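# Drape a patch cord over two cable-manager fingers

## Task

Lay the patch cord across both fingers of the cable manager so it rests behind each finger's tip, with no part of the cord sagging more than a little below the level of its plugs. The cord must stay there on its own once the grippers let go, and it must be completely still when the result is checked. At no point may the cord be pushed into the solid body of a cable-manager finger, a plug boot or the switch face. Finish by releasing the cord and moving both grippers away.

## Robot and tools

Robot: two arms, left_arm and right_arm, each ending in a two-finger parallel gripper. Their bases sit in the scene frame at left_arm (+0.044, +0.311, 0) m, quat_wxyz (+0.999, 0, 0, -0.039) and right_arm (-0.005, -0.286, 0) m, quat_wxyz (+0.998, 0, 0, -0.059). The names are labels only, not image sides; left_arm is on +y.

Scene frame: origin on the table surface midway between the arms, +x out over the table, +z up. All positions are in metres and all orientations are quaternions written w first (qw, qx, qy, qz). Gripper frame: the fingers extend along its +z and close along its y. The reported end_effector_position is the pinch point between the pads, roughly 1 cm short of the fingertips. A wrist camera mount also hangs off each gripper and can bump things.

The 16-number row (used by both movement tools): indices 0-7 are left_arm as x, y, z, qw, qx, qy, qz, opening; indices 8-15 are the same for right_arm. Always give all 16 even if one arm is idle. x, y, z and the quaternion form an absolute pose in the scene frame, not an offset. Opening runs from -1 (closed) to +1 (fully open, 0.094 m). For an arm meant to stay still, repeat the exact position and quaternion from the latest result, plus its desired opening. To keep an orientation fixed, resend one constant quaternion rather than copying the slightly drifted reported one.

execute_actions(actions): actions is a list of actions; each action is a list of up to 15 rows, one row per 1/30 s step. If fewer than 15 rows are given, the last row is repeated to fill 15 steps. An empty list just returns state and images. Every step, the controller limits each gripper's target to within 70 mm and 16 degrees of where it currently is, then drives the joints by damped inverse kinematics, favouring position over orientation. A far target may need several actions. Any action whose target lies more than 0.6 m from the gripper's current position along any of the gripper's own axes is rejected for both arms; if the first action is malformed or fails that check, nothing in the call runs.

move(target, speed, blocking): target is one 16-number row as above, an absolute goal pose per arm. Each gripper follows a straight line toward it, turning the short way, with both arms finishing together, over 0.5 to 10 s (cut off at 10 s). speed is the top path speed in m/s, 0.002 to 0.5, default 0.25; rotation is capped at twice that value in rad/s. The opening is applied at the start. Paths do not avoid obstacles or the other arm, grippers lag and may overshoot the speed, especially near full reach. Faster contact and aiming farther past a surface both push harder. With blocking=false the call returns after 0.5 s while motion continues; then call wait(0) to check, or stop, before any new execute_actions or move. The result adds a "move:" line: the ending (done, off_target, moving, held, fault) and any limits (limits=paced: the commanded pose was clipped; limits=held: a check blocked some steps, after which the arm may jump faster than speed), plus each gripper's distance to its target. If only one arm is named, the other finished fine.

wait(seconds): 0 to 10; runs the simulation with the last commands held; returns early if a running move ends. stop(): brakes the current move; needs stopping distance; fingers keep moving. zoom_image(camera, region): camera is one of cam_head_left, cam_head_right, cam_high, cam_low, cam_left_wrist, cam_right_wrist; region is [x0, y0, x1, y1] in that image's pixels from the top-left, at most 504 by 504. Head, high and low images are 672x504; wrist images are 504x504 fisheye. read_manual(section) returns only licence text ("licences"). finished_scene(scene) ends the current scene, given its number; irreversible, and the result says whether the task succeeded.

Results: a state line "left_arm: … | right_arm: …" with each gripper's position and quat_wxyz in the scene frame (may be somewhat off at long reach); "Hand target" lines showing the pose the controller is currently steering toward; grip_measured, the measured finger opening on the command scale (the last joint value is the opening in metres; each gripper may read up to about 1 mm off). "pose unreachable" means the clearance check altered or blocked that arm's command. FAULT and OVER-TEMPERATURE FAULT lines report stopped arms; MOTOR HOT warns from 75 °C, a 10 s stop comes at 90 °C, and at 100 °C the arm goes limp and drops.

Practical notes: arms usually settle a centimetre or more short, mostly low. To grip, command about 0.03 below grip_measured; less squeezes more gently. Elbows cannot fully straighten. Joint limits (rad), base to wrist: -2.618 to 3.054, 0 to 3.142, 0 to 3.142, -1.571 to 1.571, -1.571 to 1.571, -2.094 to 2.094. Avoid dropping the cord, jamming it into the fingers, plug boots or switch face, hard pushes, and any arm-to-arm contact. Loose objects may occasionally get nudged by outside disturbances. Before finishing, open the grippers, withdraw them, and confirm the cord has stopped moving.

Each tool is called after "Call:" by a JSON object that holds its "fn" and its "kwargs", one argument or row to a line.

## Session

Call:
{"fn": "execute_actions", "kwargs": {
  "actions": []
}}

Scene clock: 0.00 s.
left_arm: end_effector_position=(+0.3434, +0.5545, +0.2524) grip_measured=+1.000 end_effector_quat_wxyz=(-0.224, +0.860, -0.459, +0.006) | right_arm: end_effector_position=(+0.3187, -0.0203, +0.2927) grip_measured=+1.000 end_effector_quat_wxyz=(-0.247, +0.549, +0.736, +0.310)
Joint positions: left_arm=[ 0.667  1.7    1.855 -1.316 -0.196 -1.531  0.094] | right_arm=[ 0.51   1.897  2.117 -1.434 -0.75   1.815  0.094]
Joint velocities: left_arm=[-0.007 -0.012 -0.017 -0.007  0.007 -0.051  0.   ] | right_arm=[ 0.007 -0.002  0.002  0.007  0.037  0.051  0.   ]
Motor temperatures (°C, as the motors report them): left_arm=[22 20 21 21 21 23] | right_arm=[19 21 22 21 19 21]
Hand target (left_arm): +0.341, +0.555, +0.257; -0.229, +0.859, -0.458, +0.004
Hand target (right_arm): +0.316, -0.020, +0.300; -0.247, +0.545, +0.736, +0.317

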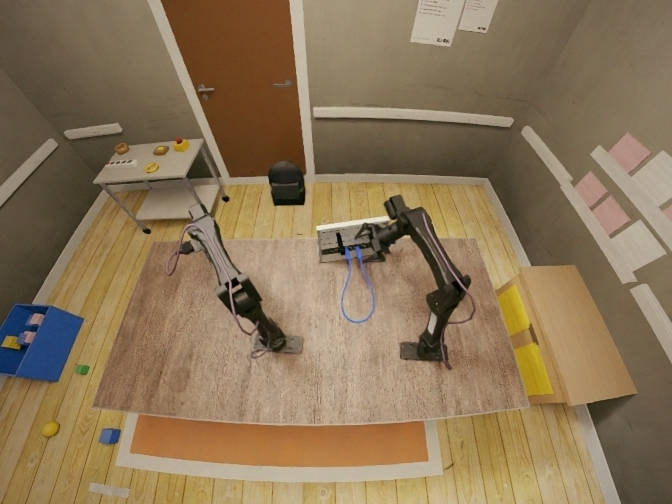

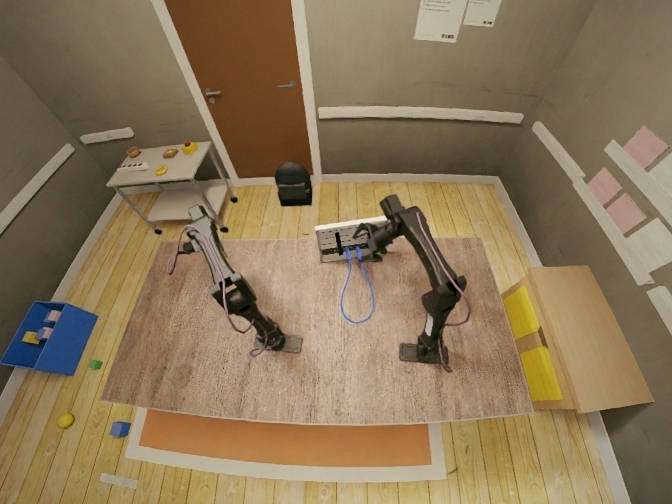

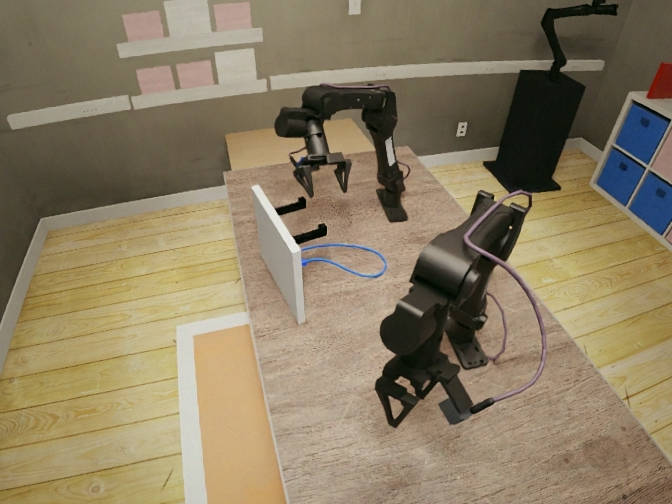

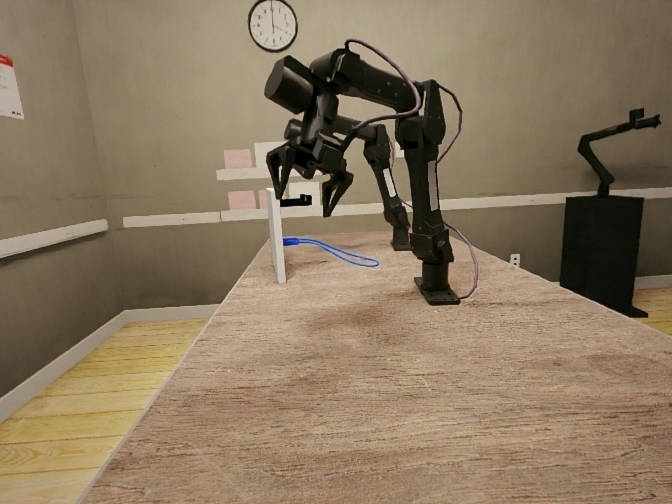

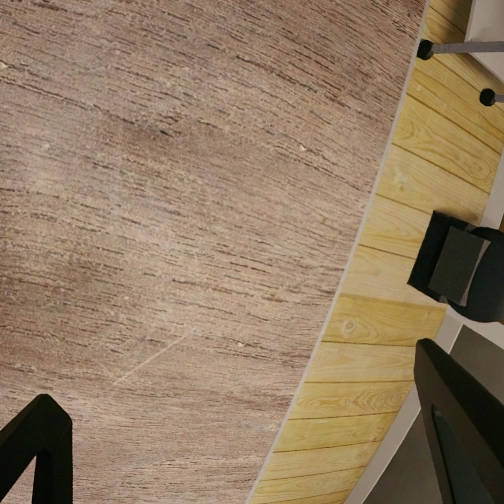

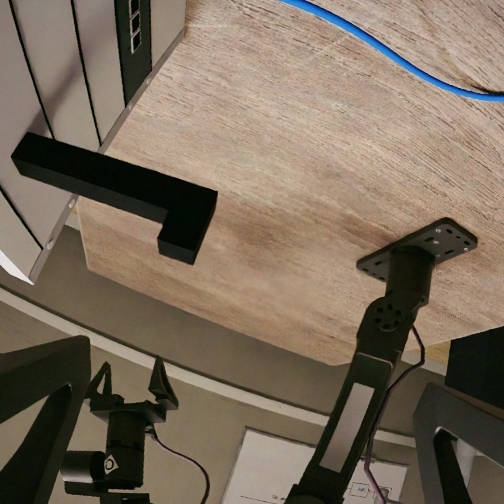

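Call:
{"fn": "zoom_image", "kwargs": {
  "camera": "cam_head_left",
  "region": [290, 190, 450, 340]
}}

Call:
{"fn": "zoom_image", "kwargs": {
  "camera": "cam_high",
  "region": [230, 150, 420, 330]
}}

Call:
{"fn": "zoom_image", "kwargs": {
  "camera": "cam_low",
  "region": [240, 170, 420, 300]
}}

Region (290, 190, 450, 340) of cam_head_left's 672x504 image, scaled by 3.150, with more detail than that image has; it fills the top 472 rows of this view, and the rest is white.

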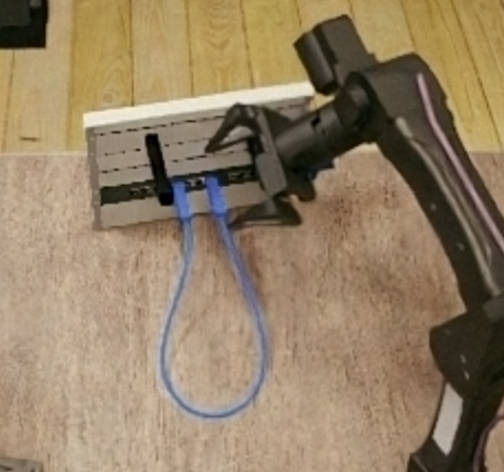

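Region (230, 150, 420, 330) of cam_high's 672x504 image, scaled by 2.653, with more detail than that image has; it fills the top 477 rows of this view, and the rest is white.

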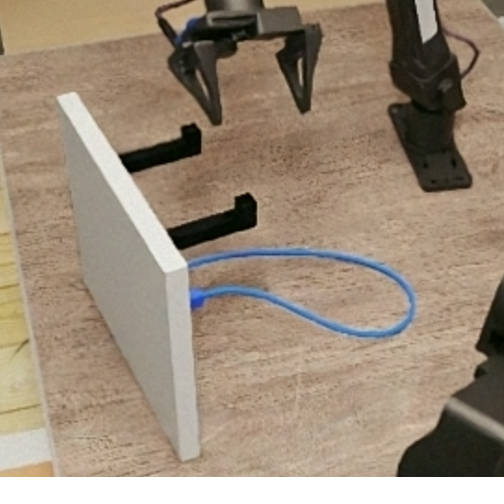

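Region (240, 170, 420, 300) of cam_low's 672x504 image, scaled by 2.800, with more detail than that image has.

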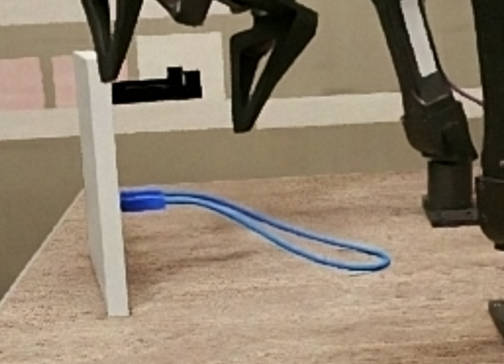

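Call:
{"fn": "move", "kwargs": {
  "target": [0.341,0.555,0.257,-0.229,0.859,-0.458,0.004,1, 0.15,-0.12,0.30,0.565,-0.142,0.807,0.0997,1],
  "speed": 0.3
}}

Scene clock: 21.27 s.
left_arm: end_effector_position=(+0.3436, +0.5543, +0.2524) grip_measured=+1.000 end_effector_quat_wxyz=(-0.223, +0.860, -0.459, +0.007) | right_arm: end_effector_position=(+0.1463, -0.1094, +0.3023) grip_measured=+1.000 end_effector_quat_wxyz=(+0.560, -0.143, +0.811, +0.093)
Joint positions: left_arm=[ 0.667  1.7    1.855 -1.316 -0.194 -1.531  0.094] | right_arm=[ 1.729  0.861  1.04  -1.089  1.103  0.845  0.094]
Joint velocities: left_arm=[ 0.002 -0.012  0.002 -0.007 -0.007 -0.037  0.   ] | right_arm=[-0.012  0.007 -0.007  0.007 -0.007  0.007  0.   ]
Motor temperatures (°C, as the motors report them): left_arm=[22 23 23 22 21 23] | right_arm=[19 24 23 22 20 21]
Hand target (left_arm): +0.341, +0.555, +0.257; -0.229, +0.859, -0.458, +0.004
Hand target (right_arm): +0.147, -0.117, +0.306; +0.568, -0.141, +0.805, +0.094
Off the commanded pose (left_arm): 0.005 m, 1 deg.
Off the commanded pose (right_arm): 0.011 m, 1 deg.
move: off_target (right_arm)

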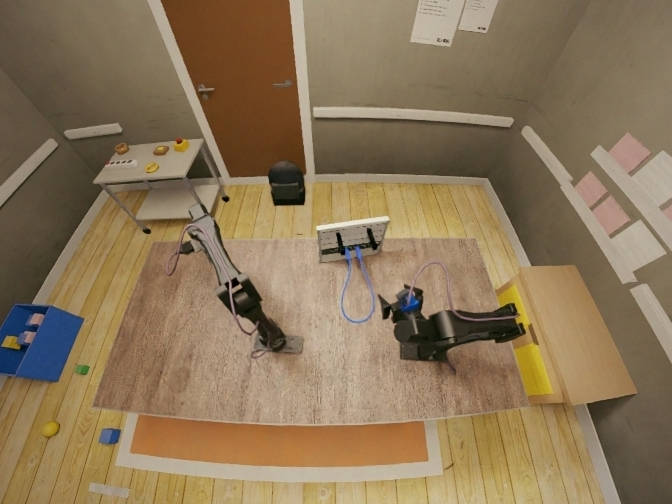

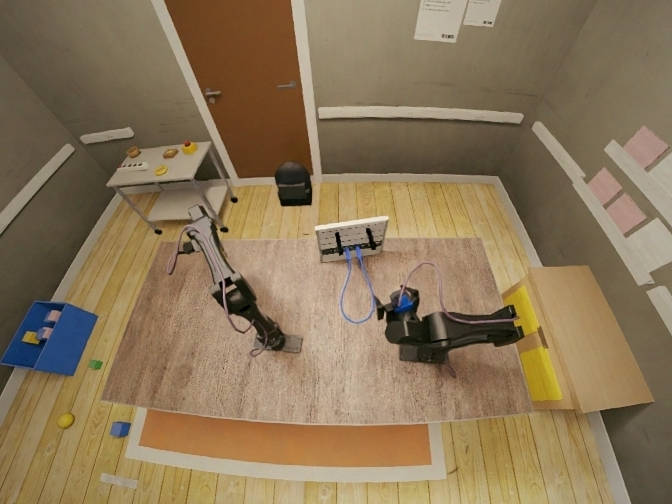

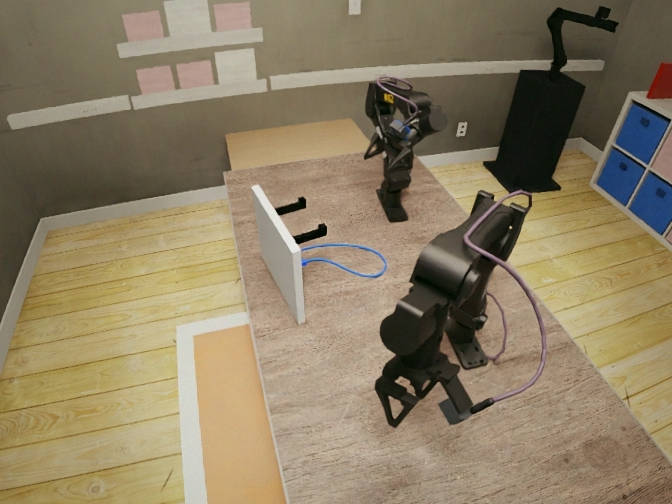

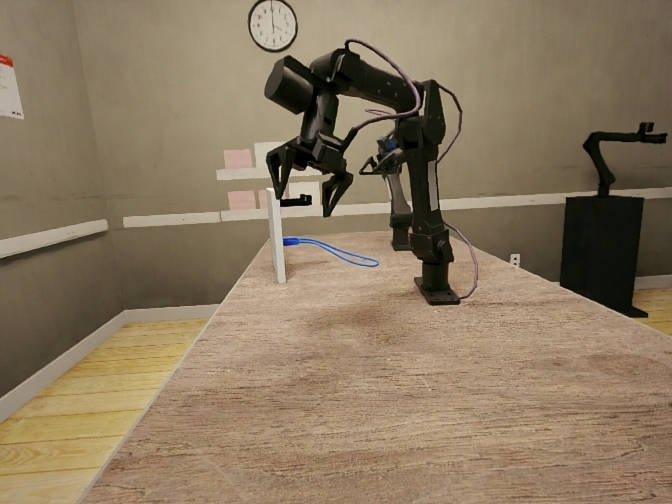

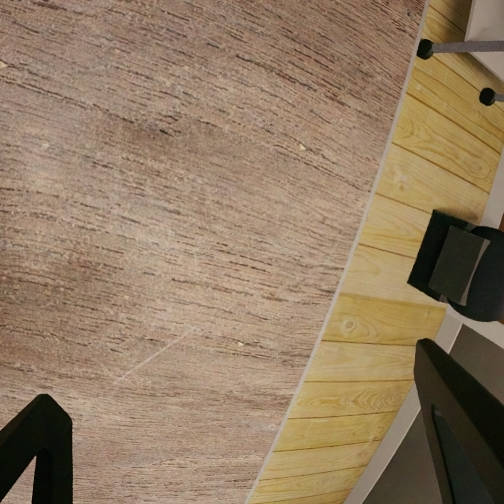

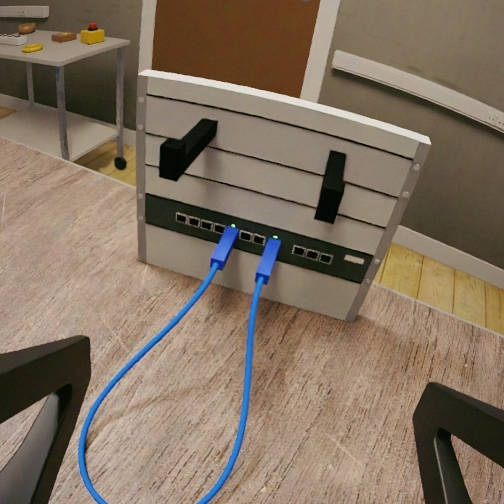

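Call:
{"fn": "zoom_image", "kwargs": {
  "camera": "cam_head_left",
  "region": [300, 200, 430, 330]
}}

Call:
{"fn": "zoom_image", "kwargs": {
  "camera": "cam_head_right",
  "region": [300, 200, 430, 330]
}}

Region (300, 200, 430, 330) of cam_head_left's 672x504 image, scaled by 3.877, with more detail than that image has.

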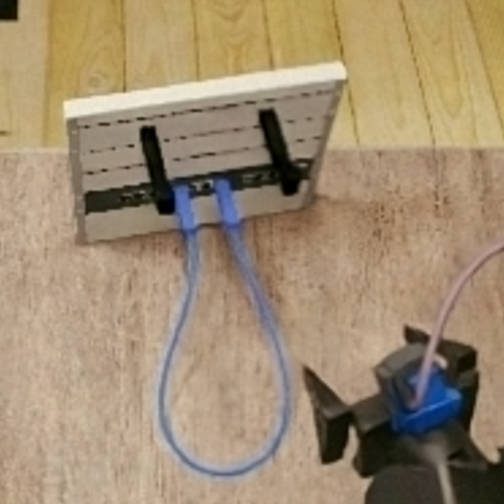

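Region (300, 200, 430, 330) of cam_head_right's 672x504 image, scaled by 3.877, with more detail than that image has.

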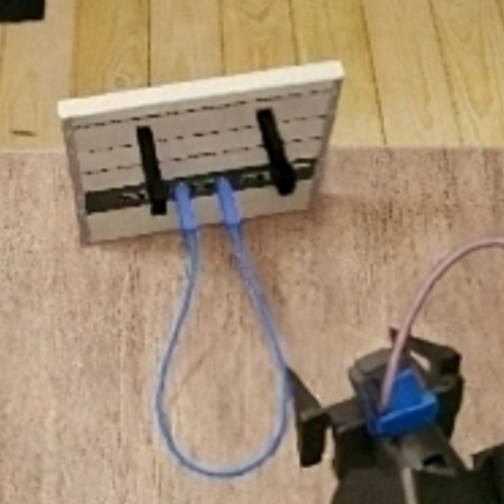

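Call:
{"fn": "move", "kwargs": {
  "target": [0.3,0.26,0.2,0.2588,0,0.9659,0,-0.1, 0.183,-0.092,0.09,0.1094,-0.8754,0.4082,0.2346,-0.1],
  "speed": 0.4
}}

Call:
{"fn": "move", "kwargs": {
  "target": [0.163,0.05,0.09,0.1391,0.8146,0.5190,-0.2183,-0.1, 0.183,-0.092,0.09,0.1094,-0.8754,0.4082,0.2346,-0.1],
  "speed": 0.4
}}

Scene clock: 98.73 s.
left_arm: end_effector_position=(+0.3003, +0.2636, +0.2022) grip_measured=-0.098 end_effector_quat_wxyz=(+0.263, -0.007, +0.965, +0.004) | right_arm: end_effector_position=(+0.1848, -0.0972, +0.0829) grip_measured=-0.098 end_effector_quat_wxyz=(-0.111, +0.874, -0.409, -0.238)
Joint positions: left_arm=[-0.219  1.081  1.104 -1.085 -0.16  -0.27   0.042] | right_arm=[ 0.565  1.664  1.12  -1.17  -0.514 -1.857  0.042]
Joint velocities: left_arm=[ 0.007 -0.007  0.017  0.007  0.051 -0.037 -0.001] | right_arm=[-0.007 -0.007 -0.007 -0.037  0.066 -0.007  0.   ]
Motor temperatures (°C, as the motors report them): left_arm=[22 25 24 23 21 23] | right_arm=[19 22 24 24 20 21]
Hand target (left_arm): +0.298, +0.263, +0.200; +0.262, +0.001, +0.965, +0.007
Hand target (right_arm): +0.185, -0.094, +0.086; -0.110, +0.876, -0.402, -0.242
Off the commanded pose (left_arm): 0.004 m, 1 deg.
Off the commanded pose (right_arm): 0.009 m, 0 deg.
move: done; limits=paced

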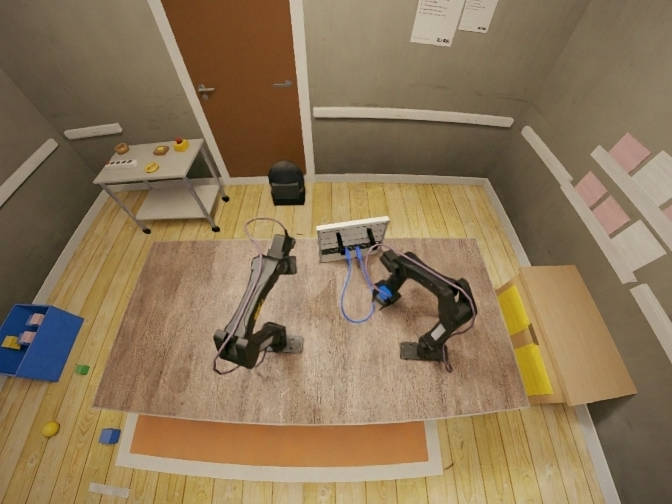

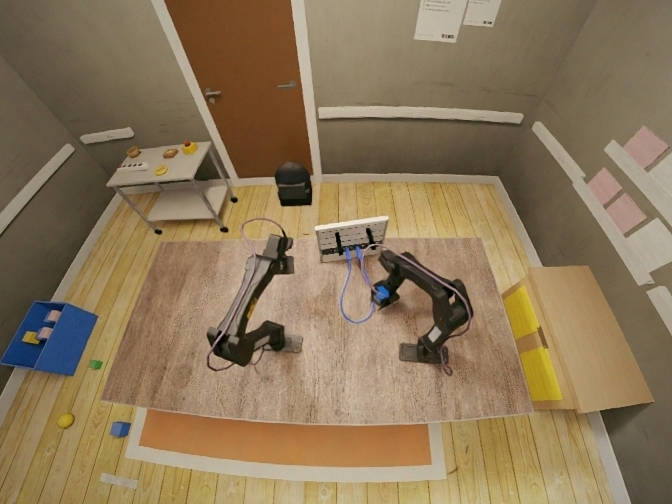

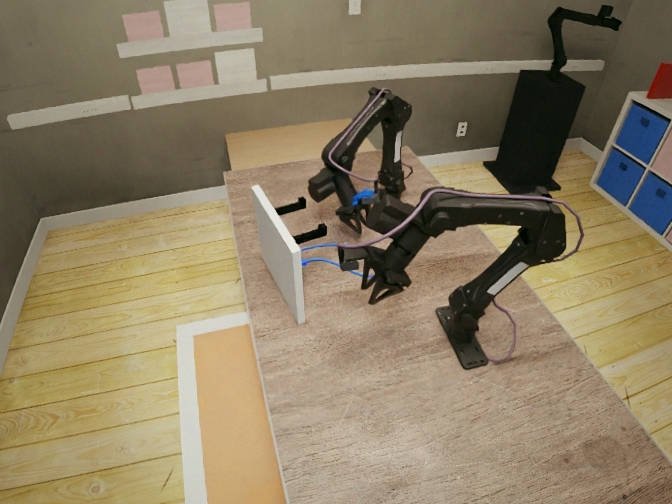

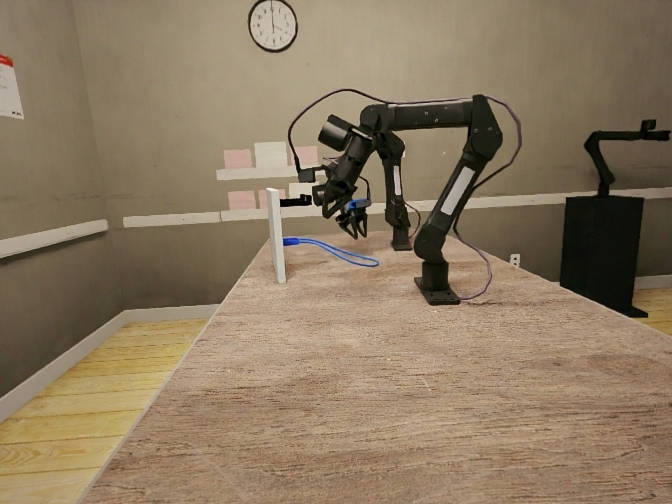

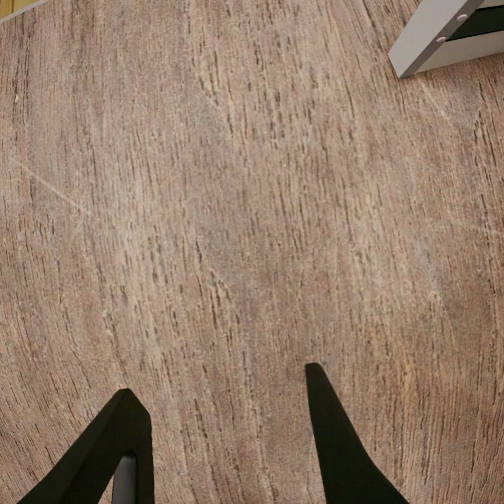

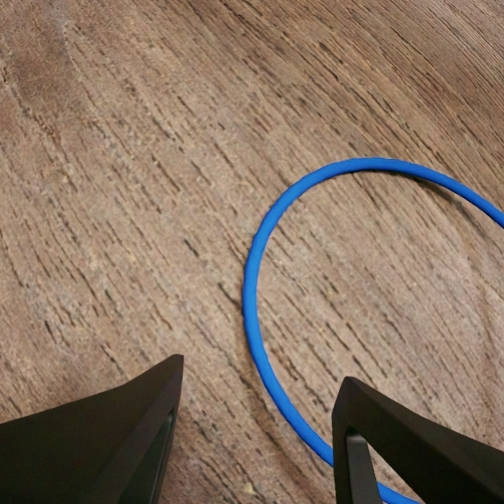

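Scene clock: 101.90 s.
left_arm: end_effector_position=(+0.1611, +0.0626, +0.0824) grip_measured=-0.098 end_effector_quat_wxyz=(+0.130, +0.812, +0.531, -0.205) | right_arm: end_effector_position=(+0.1822, -0.0956, +0.0821) grip_measured=-0.098 end_effector_quat_wxyz=(-0.104, +0.875, -0.410, -0.236)
Joint positions: left_arm=[-0.775  1.391  0.869 -0.833  0.442  1.083  0.042] | right_arm=[ 0.581  1.664  1.12  -1.171 -0.504 -1.839  0.042]
Joint velocities: left_arm=[-0.027  0.012  0.007 -0.051 -0.022  0.007  0.002] | right_arm=[-0.002  0.012  0.002  0.066 -0.007 -0.022 -0.   ]
Motor temperatures (°C, as the motors report them): left_arm=[22 25 24 23 21 23] | right_arm=[19 22 25 24 20 21]
Hand target (left_arm): +0.162, +0.053, +0.090; +0.143, +0.817, +0.517, -0.214
Hand target (right_arm): +0.183, -0.092, +0.090; -0.110, +0.875, -0.408, -0.235
Off the commanded pose (left_arm): 0.015 m, 2 deg.
Off the commanded pose (right_arm): 0.009 m, 1 deg.
move: off_target (left_arm)

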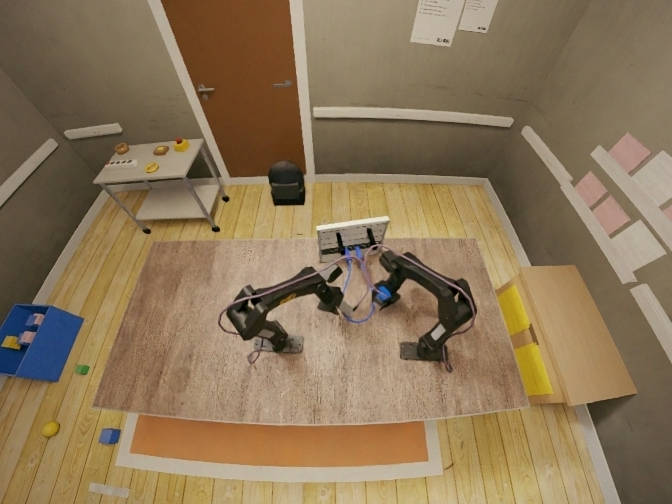

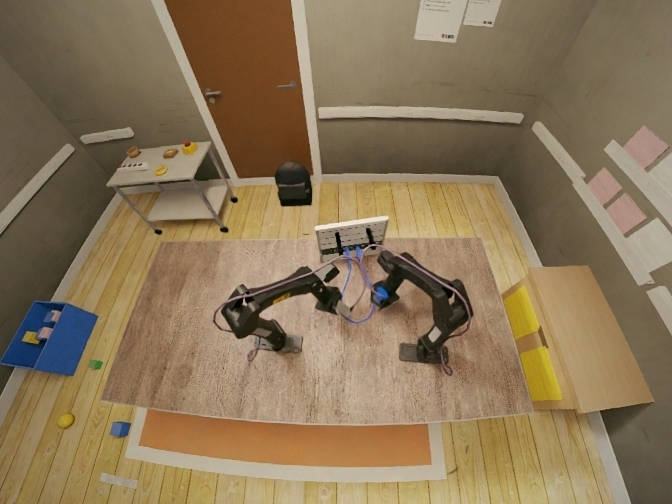

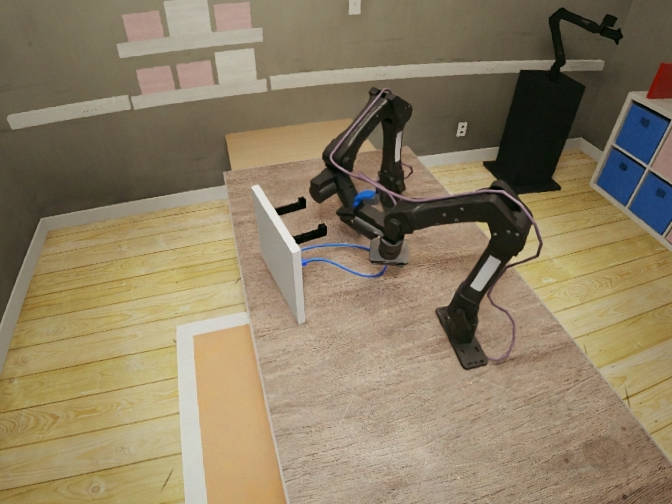

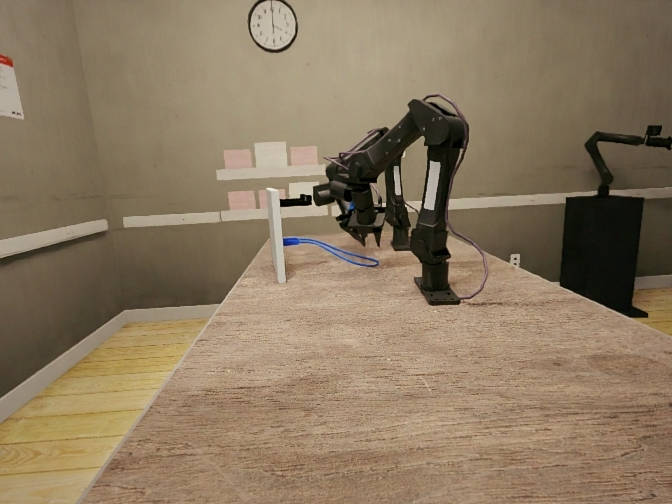

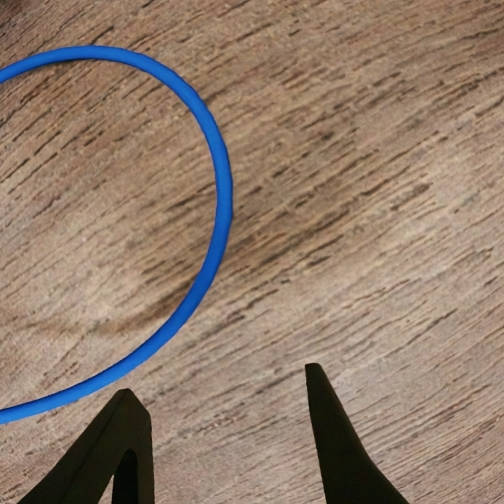

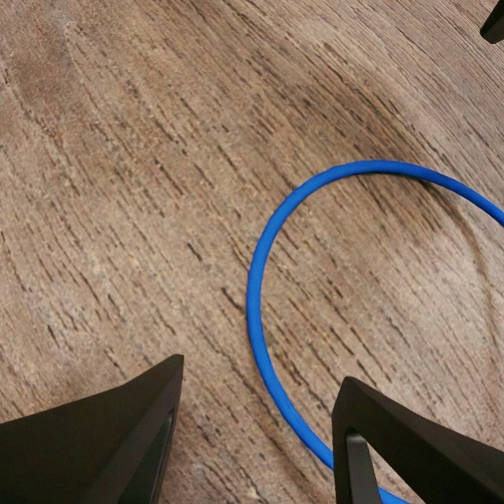

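Call:
{"fn": "move", "kwargs": {
  "target": [0.165,0.033,0.045,0.1391,0.8146,0.5190,-0.2183,-0.1, 0.19,-0.084,0.045,0.1094,-0.8754,0.4082,0.2346,-0.1],
  "speed": 0.1
}}

Scene clock: 113.33 s.
left_arm: end_effector_position=(+0.1722, +0.0344, +0.0480) grip_measured=-0.098 end_effector_quat_wxyz=(+0.144, +0.816, +0.520, -0.205) | right_arm: end_effector_position=(+0.1941, -0.0861, +0.0482) grip_measured=-0.098 end_effector_quat_wxyz=(-0.114, +0.878, -0.407, -0.226)
Joint positions: left_arm=[-0.81   1.533  0.839 -0.617  0.441  1.061  0.042] | right_arm=[ 0.594  1.739  1.067 -1.007 -0.502 -1.824  0.042]
Joint velocities: left_arm=[-0.002 -0.017 -0.007  0.022 -0.007 -0.007 -0.001] | right_arm=[ 0.007 -0.007 -0.012  0.022  0.037  0.007 -0.001]
Motor temperatures (°C, as the motors report them): left_arm=[22 24 25 23 21 23] | right_arm=[19 23 25 23 20 21]
Hand target (left_arm): +0.165, +0.033, +0.045; +0.139, +0.815, +0.519, -0.218
Hand target (right_arm): +0.190, -0.084, +0.045; -0.109, +0.875, -0.408, -0.234
Off the commanded pose (left_arm): 0.008 m, 2 deg.
Off the commanded pose (right_arm): 0.006 m, 1 deg.
move: done

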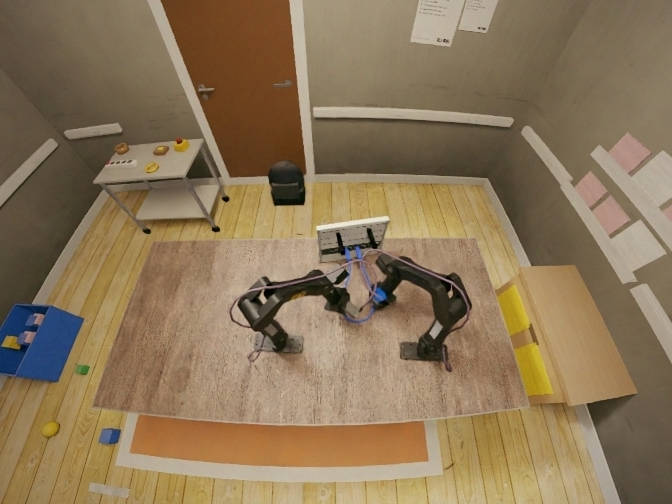

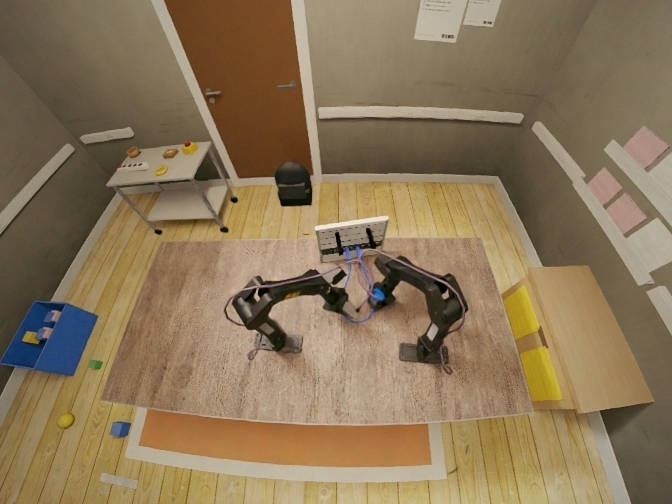

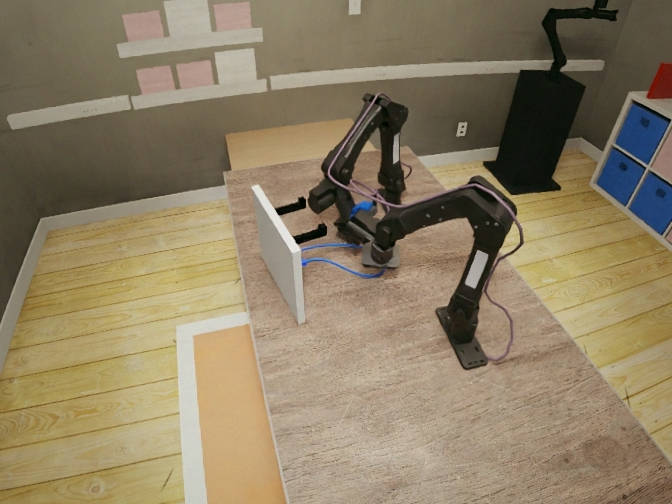

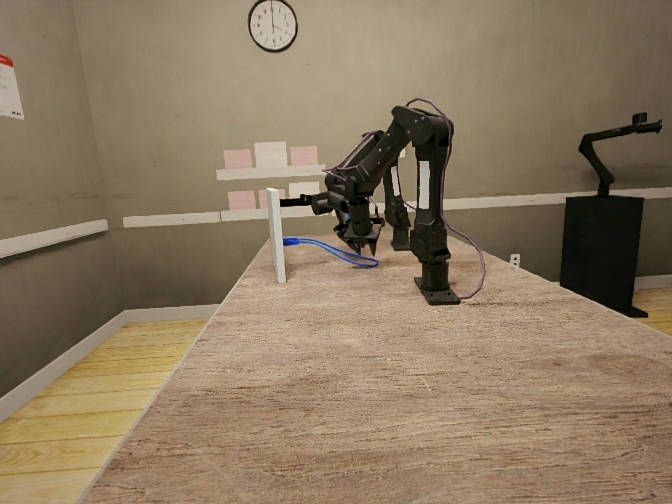

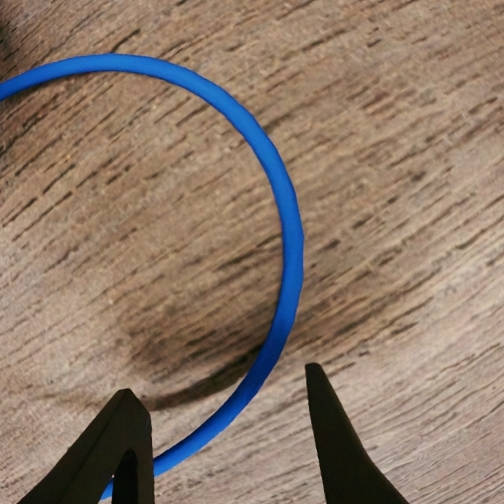

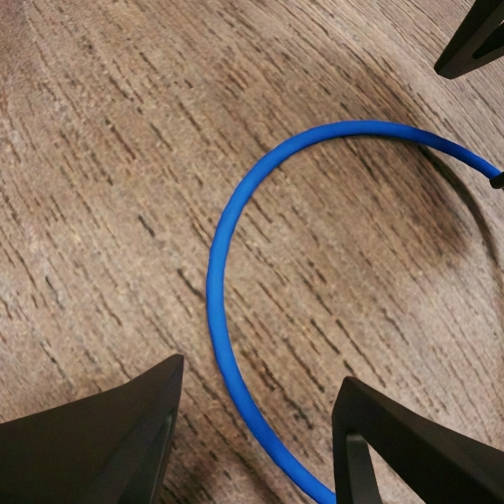

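Call:
{"fn": "move", "kwargs": {
  "target": [0.167,0.031,0.016,0.1391,0.8146,0.5190,-0.2183,-0.1, 0.19,-0.083,0.016,0.1094,-0.8754,0.4082,0.2346,-0.1],
  "speed": 0.05
}}

Scene clock: 118.53 s.
left_arm: end_effector_position=(+0.1744, +0.0314, +0.0199) grip_measured=-0.098 end_effector_quat_wxyz=(+0.145, +0.816, +0.520, -0.206) | right_arm: end_effector_position=(+0.1958, -0.0857, +0.0198) grip_measured=-0.098 end_effector_quat_wxyz=(-0.114, +0.877, -0.409, -0.224)
Joint positions: left_arm=[-0.81   1.607  0.783 -0.486  0.442  1.06   0.042] | right_arm=[ 0.594  1.794  1.008 -0.889 -0.499 -1.821  0.042]
Joint velocities: left_arm=[-0.007  0.012 -0.022  0.022 -0.066  0.007 -0.   ] | right_arm=[-0.017 -0.002  0.002  0.022 -0.11  -0.095  0.001]
Motor temperatures (°C, as the motors report them): left_arm=[22 24 24 23 21 23] | right_arm=[19 23 25 23 20 21]
Hand target (left_arm): +0.167, +0.031, +0.016; +0.139, +0.815, +0.519, -0.218
Hand target (right_arm): +0.190, -0.083, +0.016; -0.109, +0.875, -0.408, -0.235
Off the commanded pose (left_arm): 0.008 m, 2 deg.
Off the commanded pose (right_arm): 0.007 m, 1 deg.
move: done

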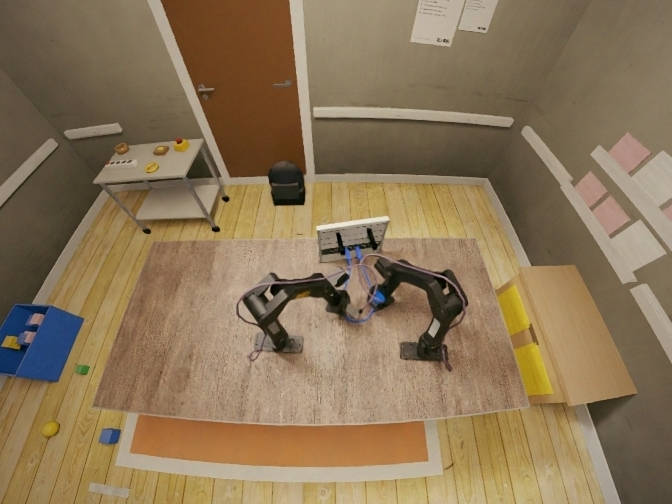

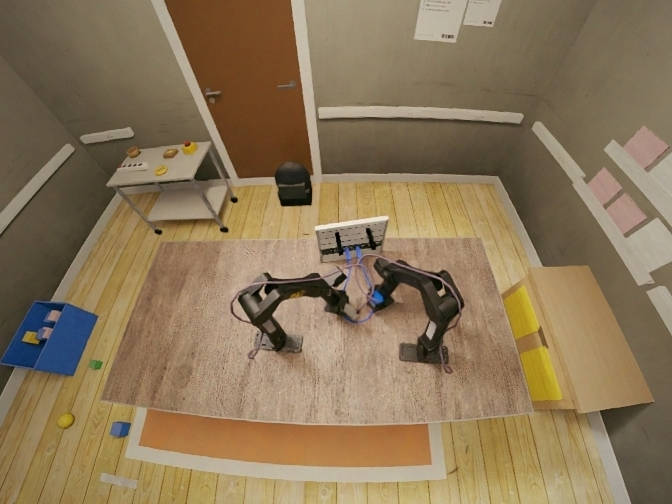

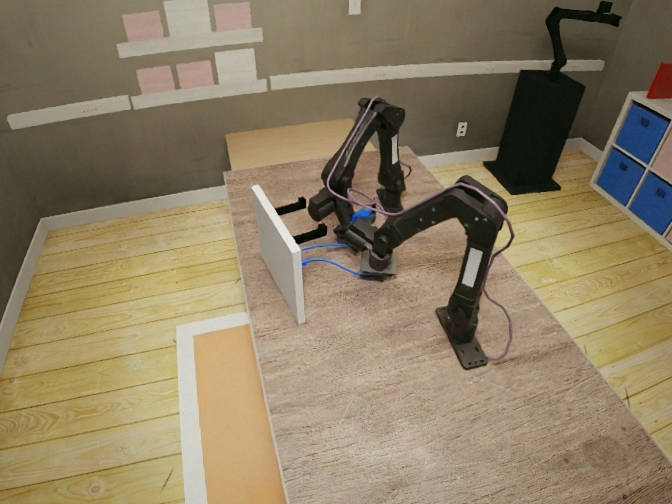

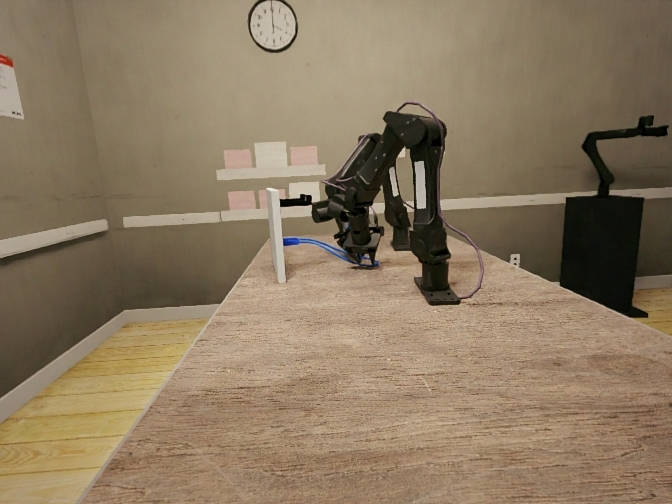

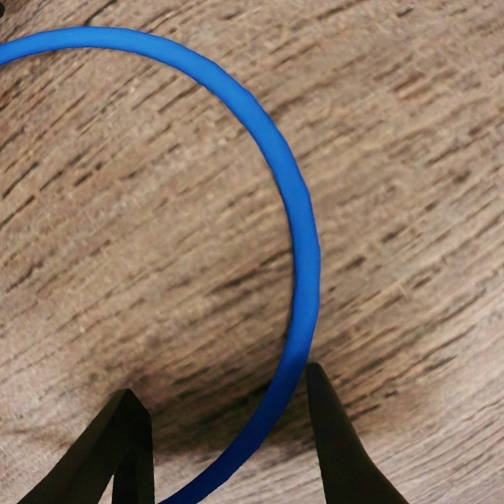

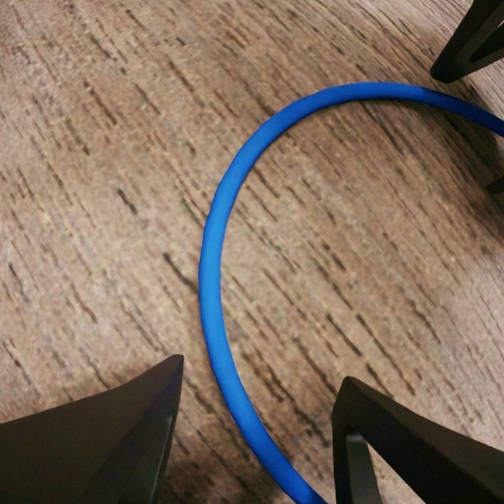

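Call:
{"fn": "move", "kwargs": {
  "target": [0.173,0.045,0.012,0.1391,0.8146,0.5190,-0.2183,-0.1, 0.198,-0.094,0.012,0.1094,-0.8754,0.4082,0.2346,-0.1],
  "speed": 0.04
}}

Scene clock: 123.93 s.
left_arm: end_effector_position=(+0.1772, +0.0417, +0.0142) grip_measured=-0.098 end_effector_quat_wxyz=(+0.143, +0.816, +0.521, -0.207) | right_arm: end_effector_position=(+0.1995, -0.0924, +0.0141) grip_measured=-0.098 end_effector_quat_wxyz=(-0.113, +0.878, -0.407, -0.226)
Joint positions: left_arm=[-0.774  1.607  0.757 -0.483  0.454  1.099  0.042] | right_arm=[ 0.567  1.815  1.008 -0.888 -0.497 -1.857  0.042]
Joint velocities: left_arm=[-0.002 -0.012  0.007  0.037 -0.007  0.022  0.   ] | right_arm=[-0.007  0.007  0.002 -0.007  0.007 -0.037  0.   ]
Motor temperatures (°C, as the motors report them): left_arm=[22 24 24 23 21 23] | right_arm=[19 23 25 23 20 21]
Hand target (left_arm): +0.173, +0.045, +0.012; +0.139, +0.815, +0.519, -0.219
Hand target (right_arm): +0.198, -0.094, +0.012; -0.110, +0.875, -0.408, -0.235
Off the commanded pose (left_arm): 0.006 m, 1 deg.
Off the commanded pose (right_arm): 0.003 m, 1 deg.
move: done

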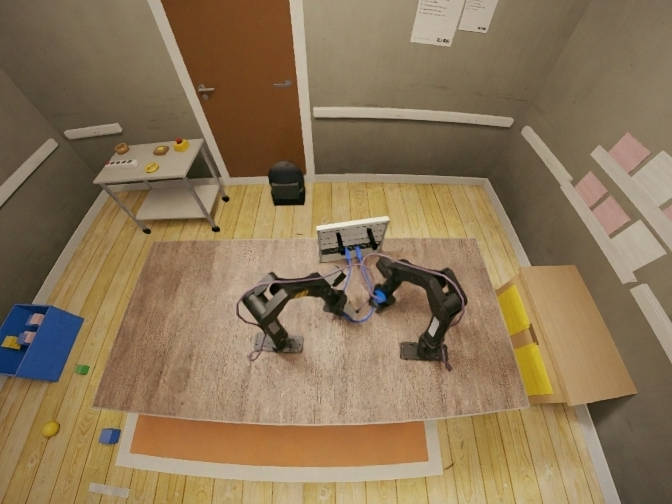

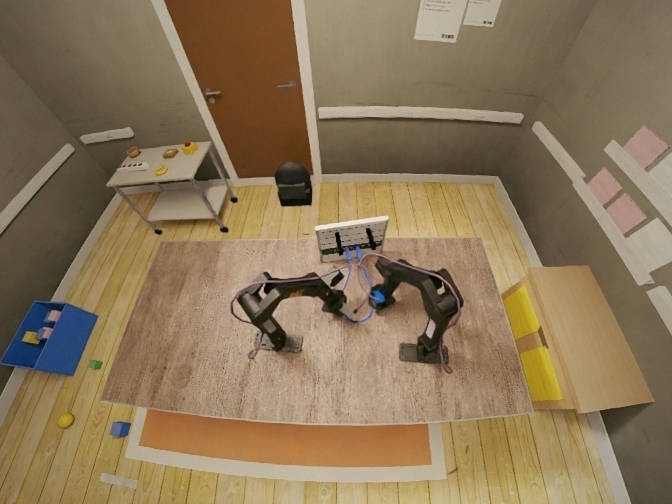

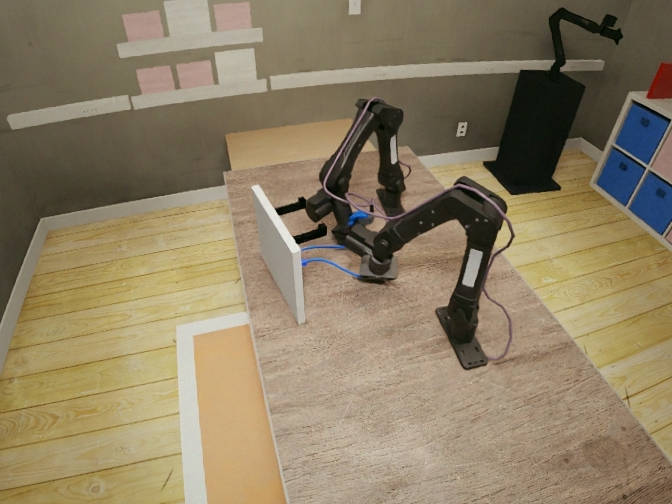

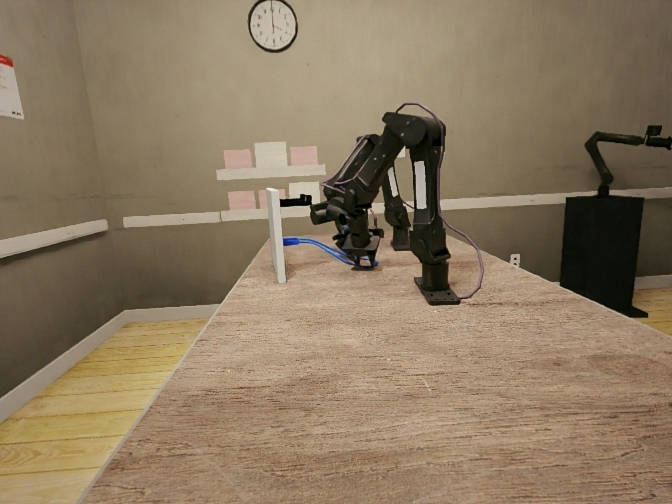

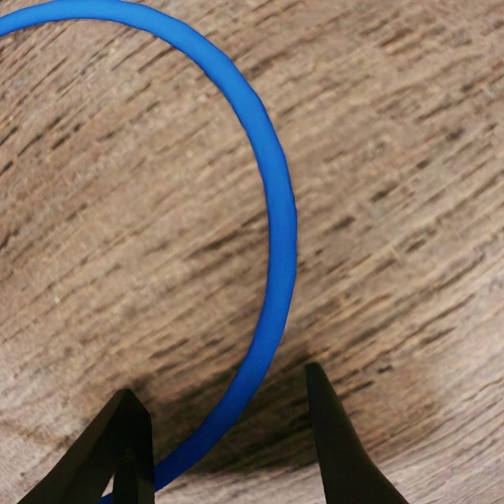

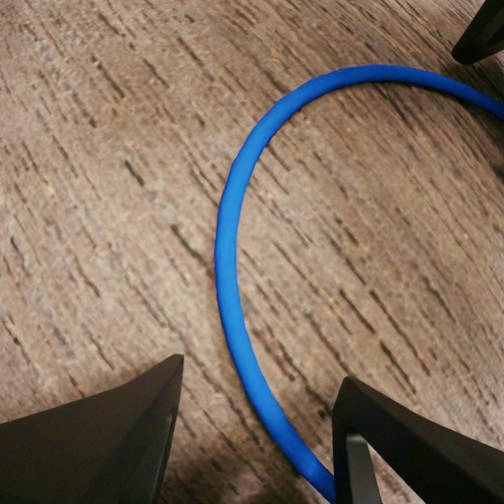

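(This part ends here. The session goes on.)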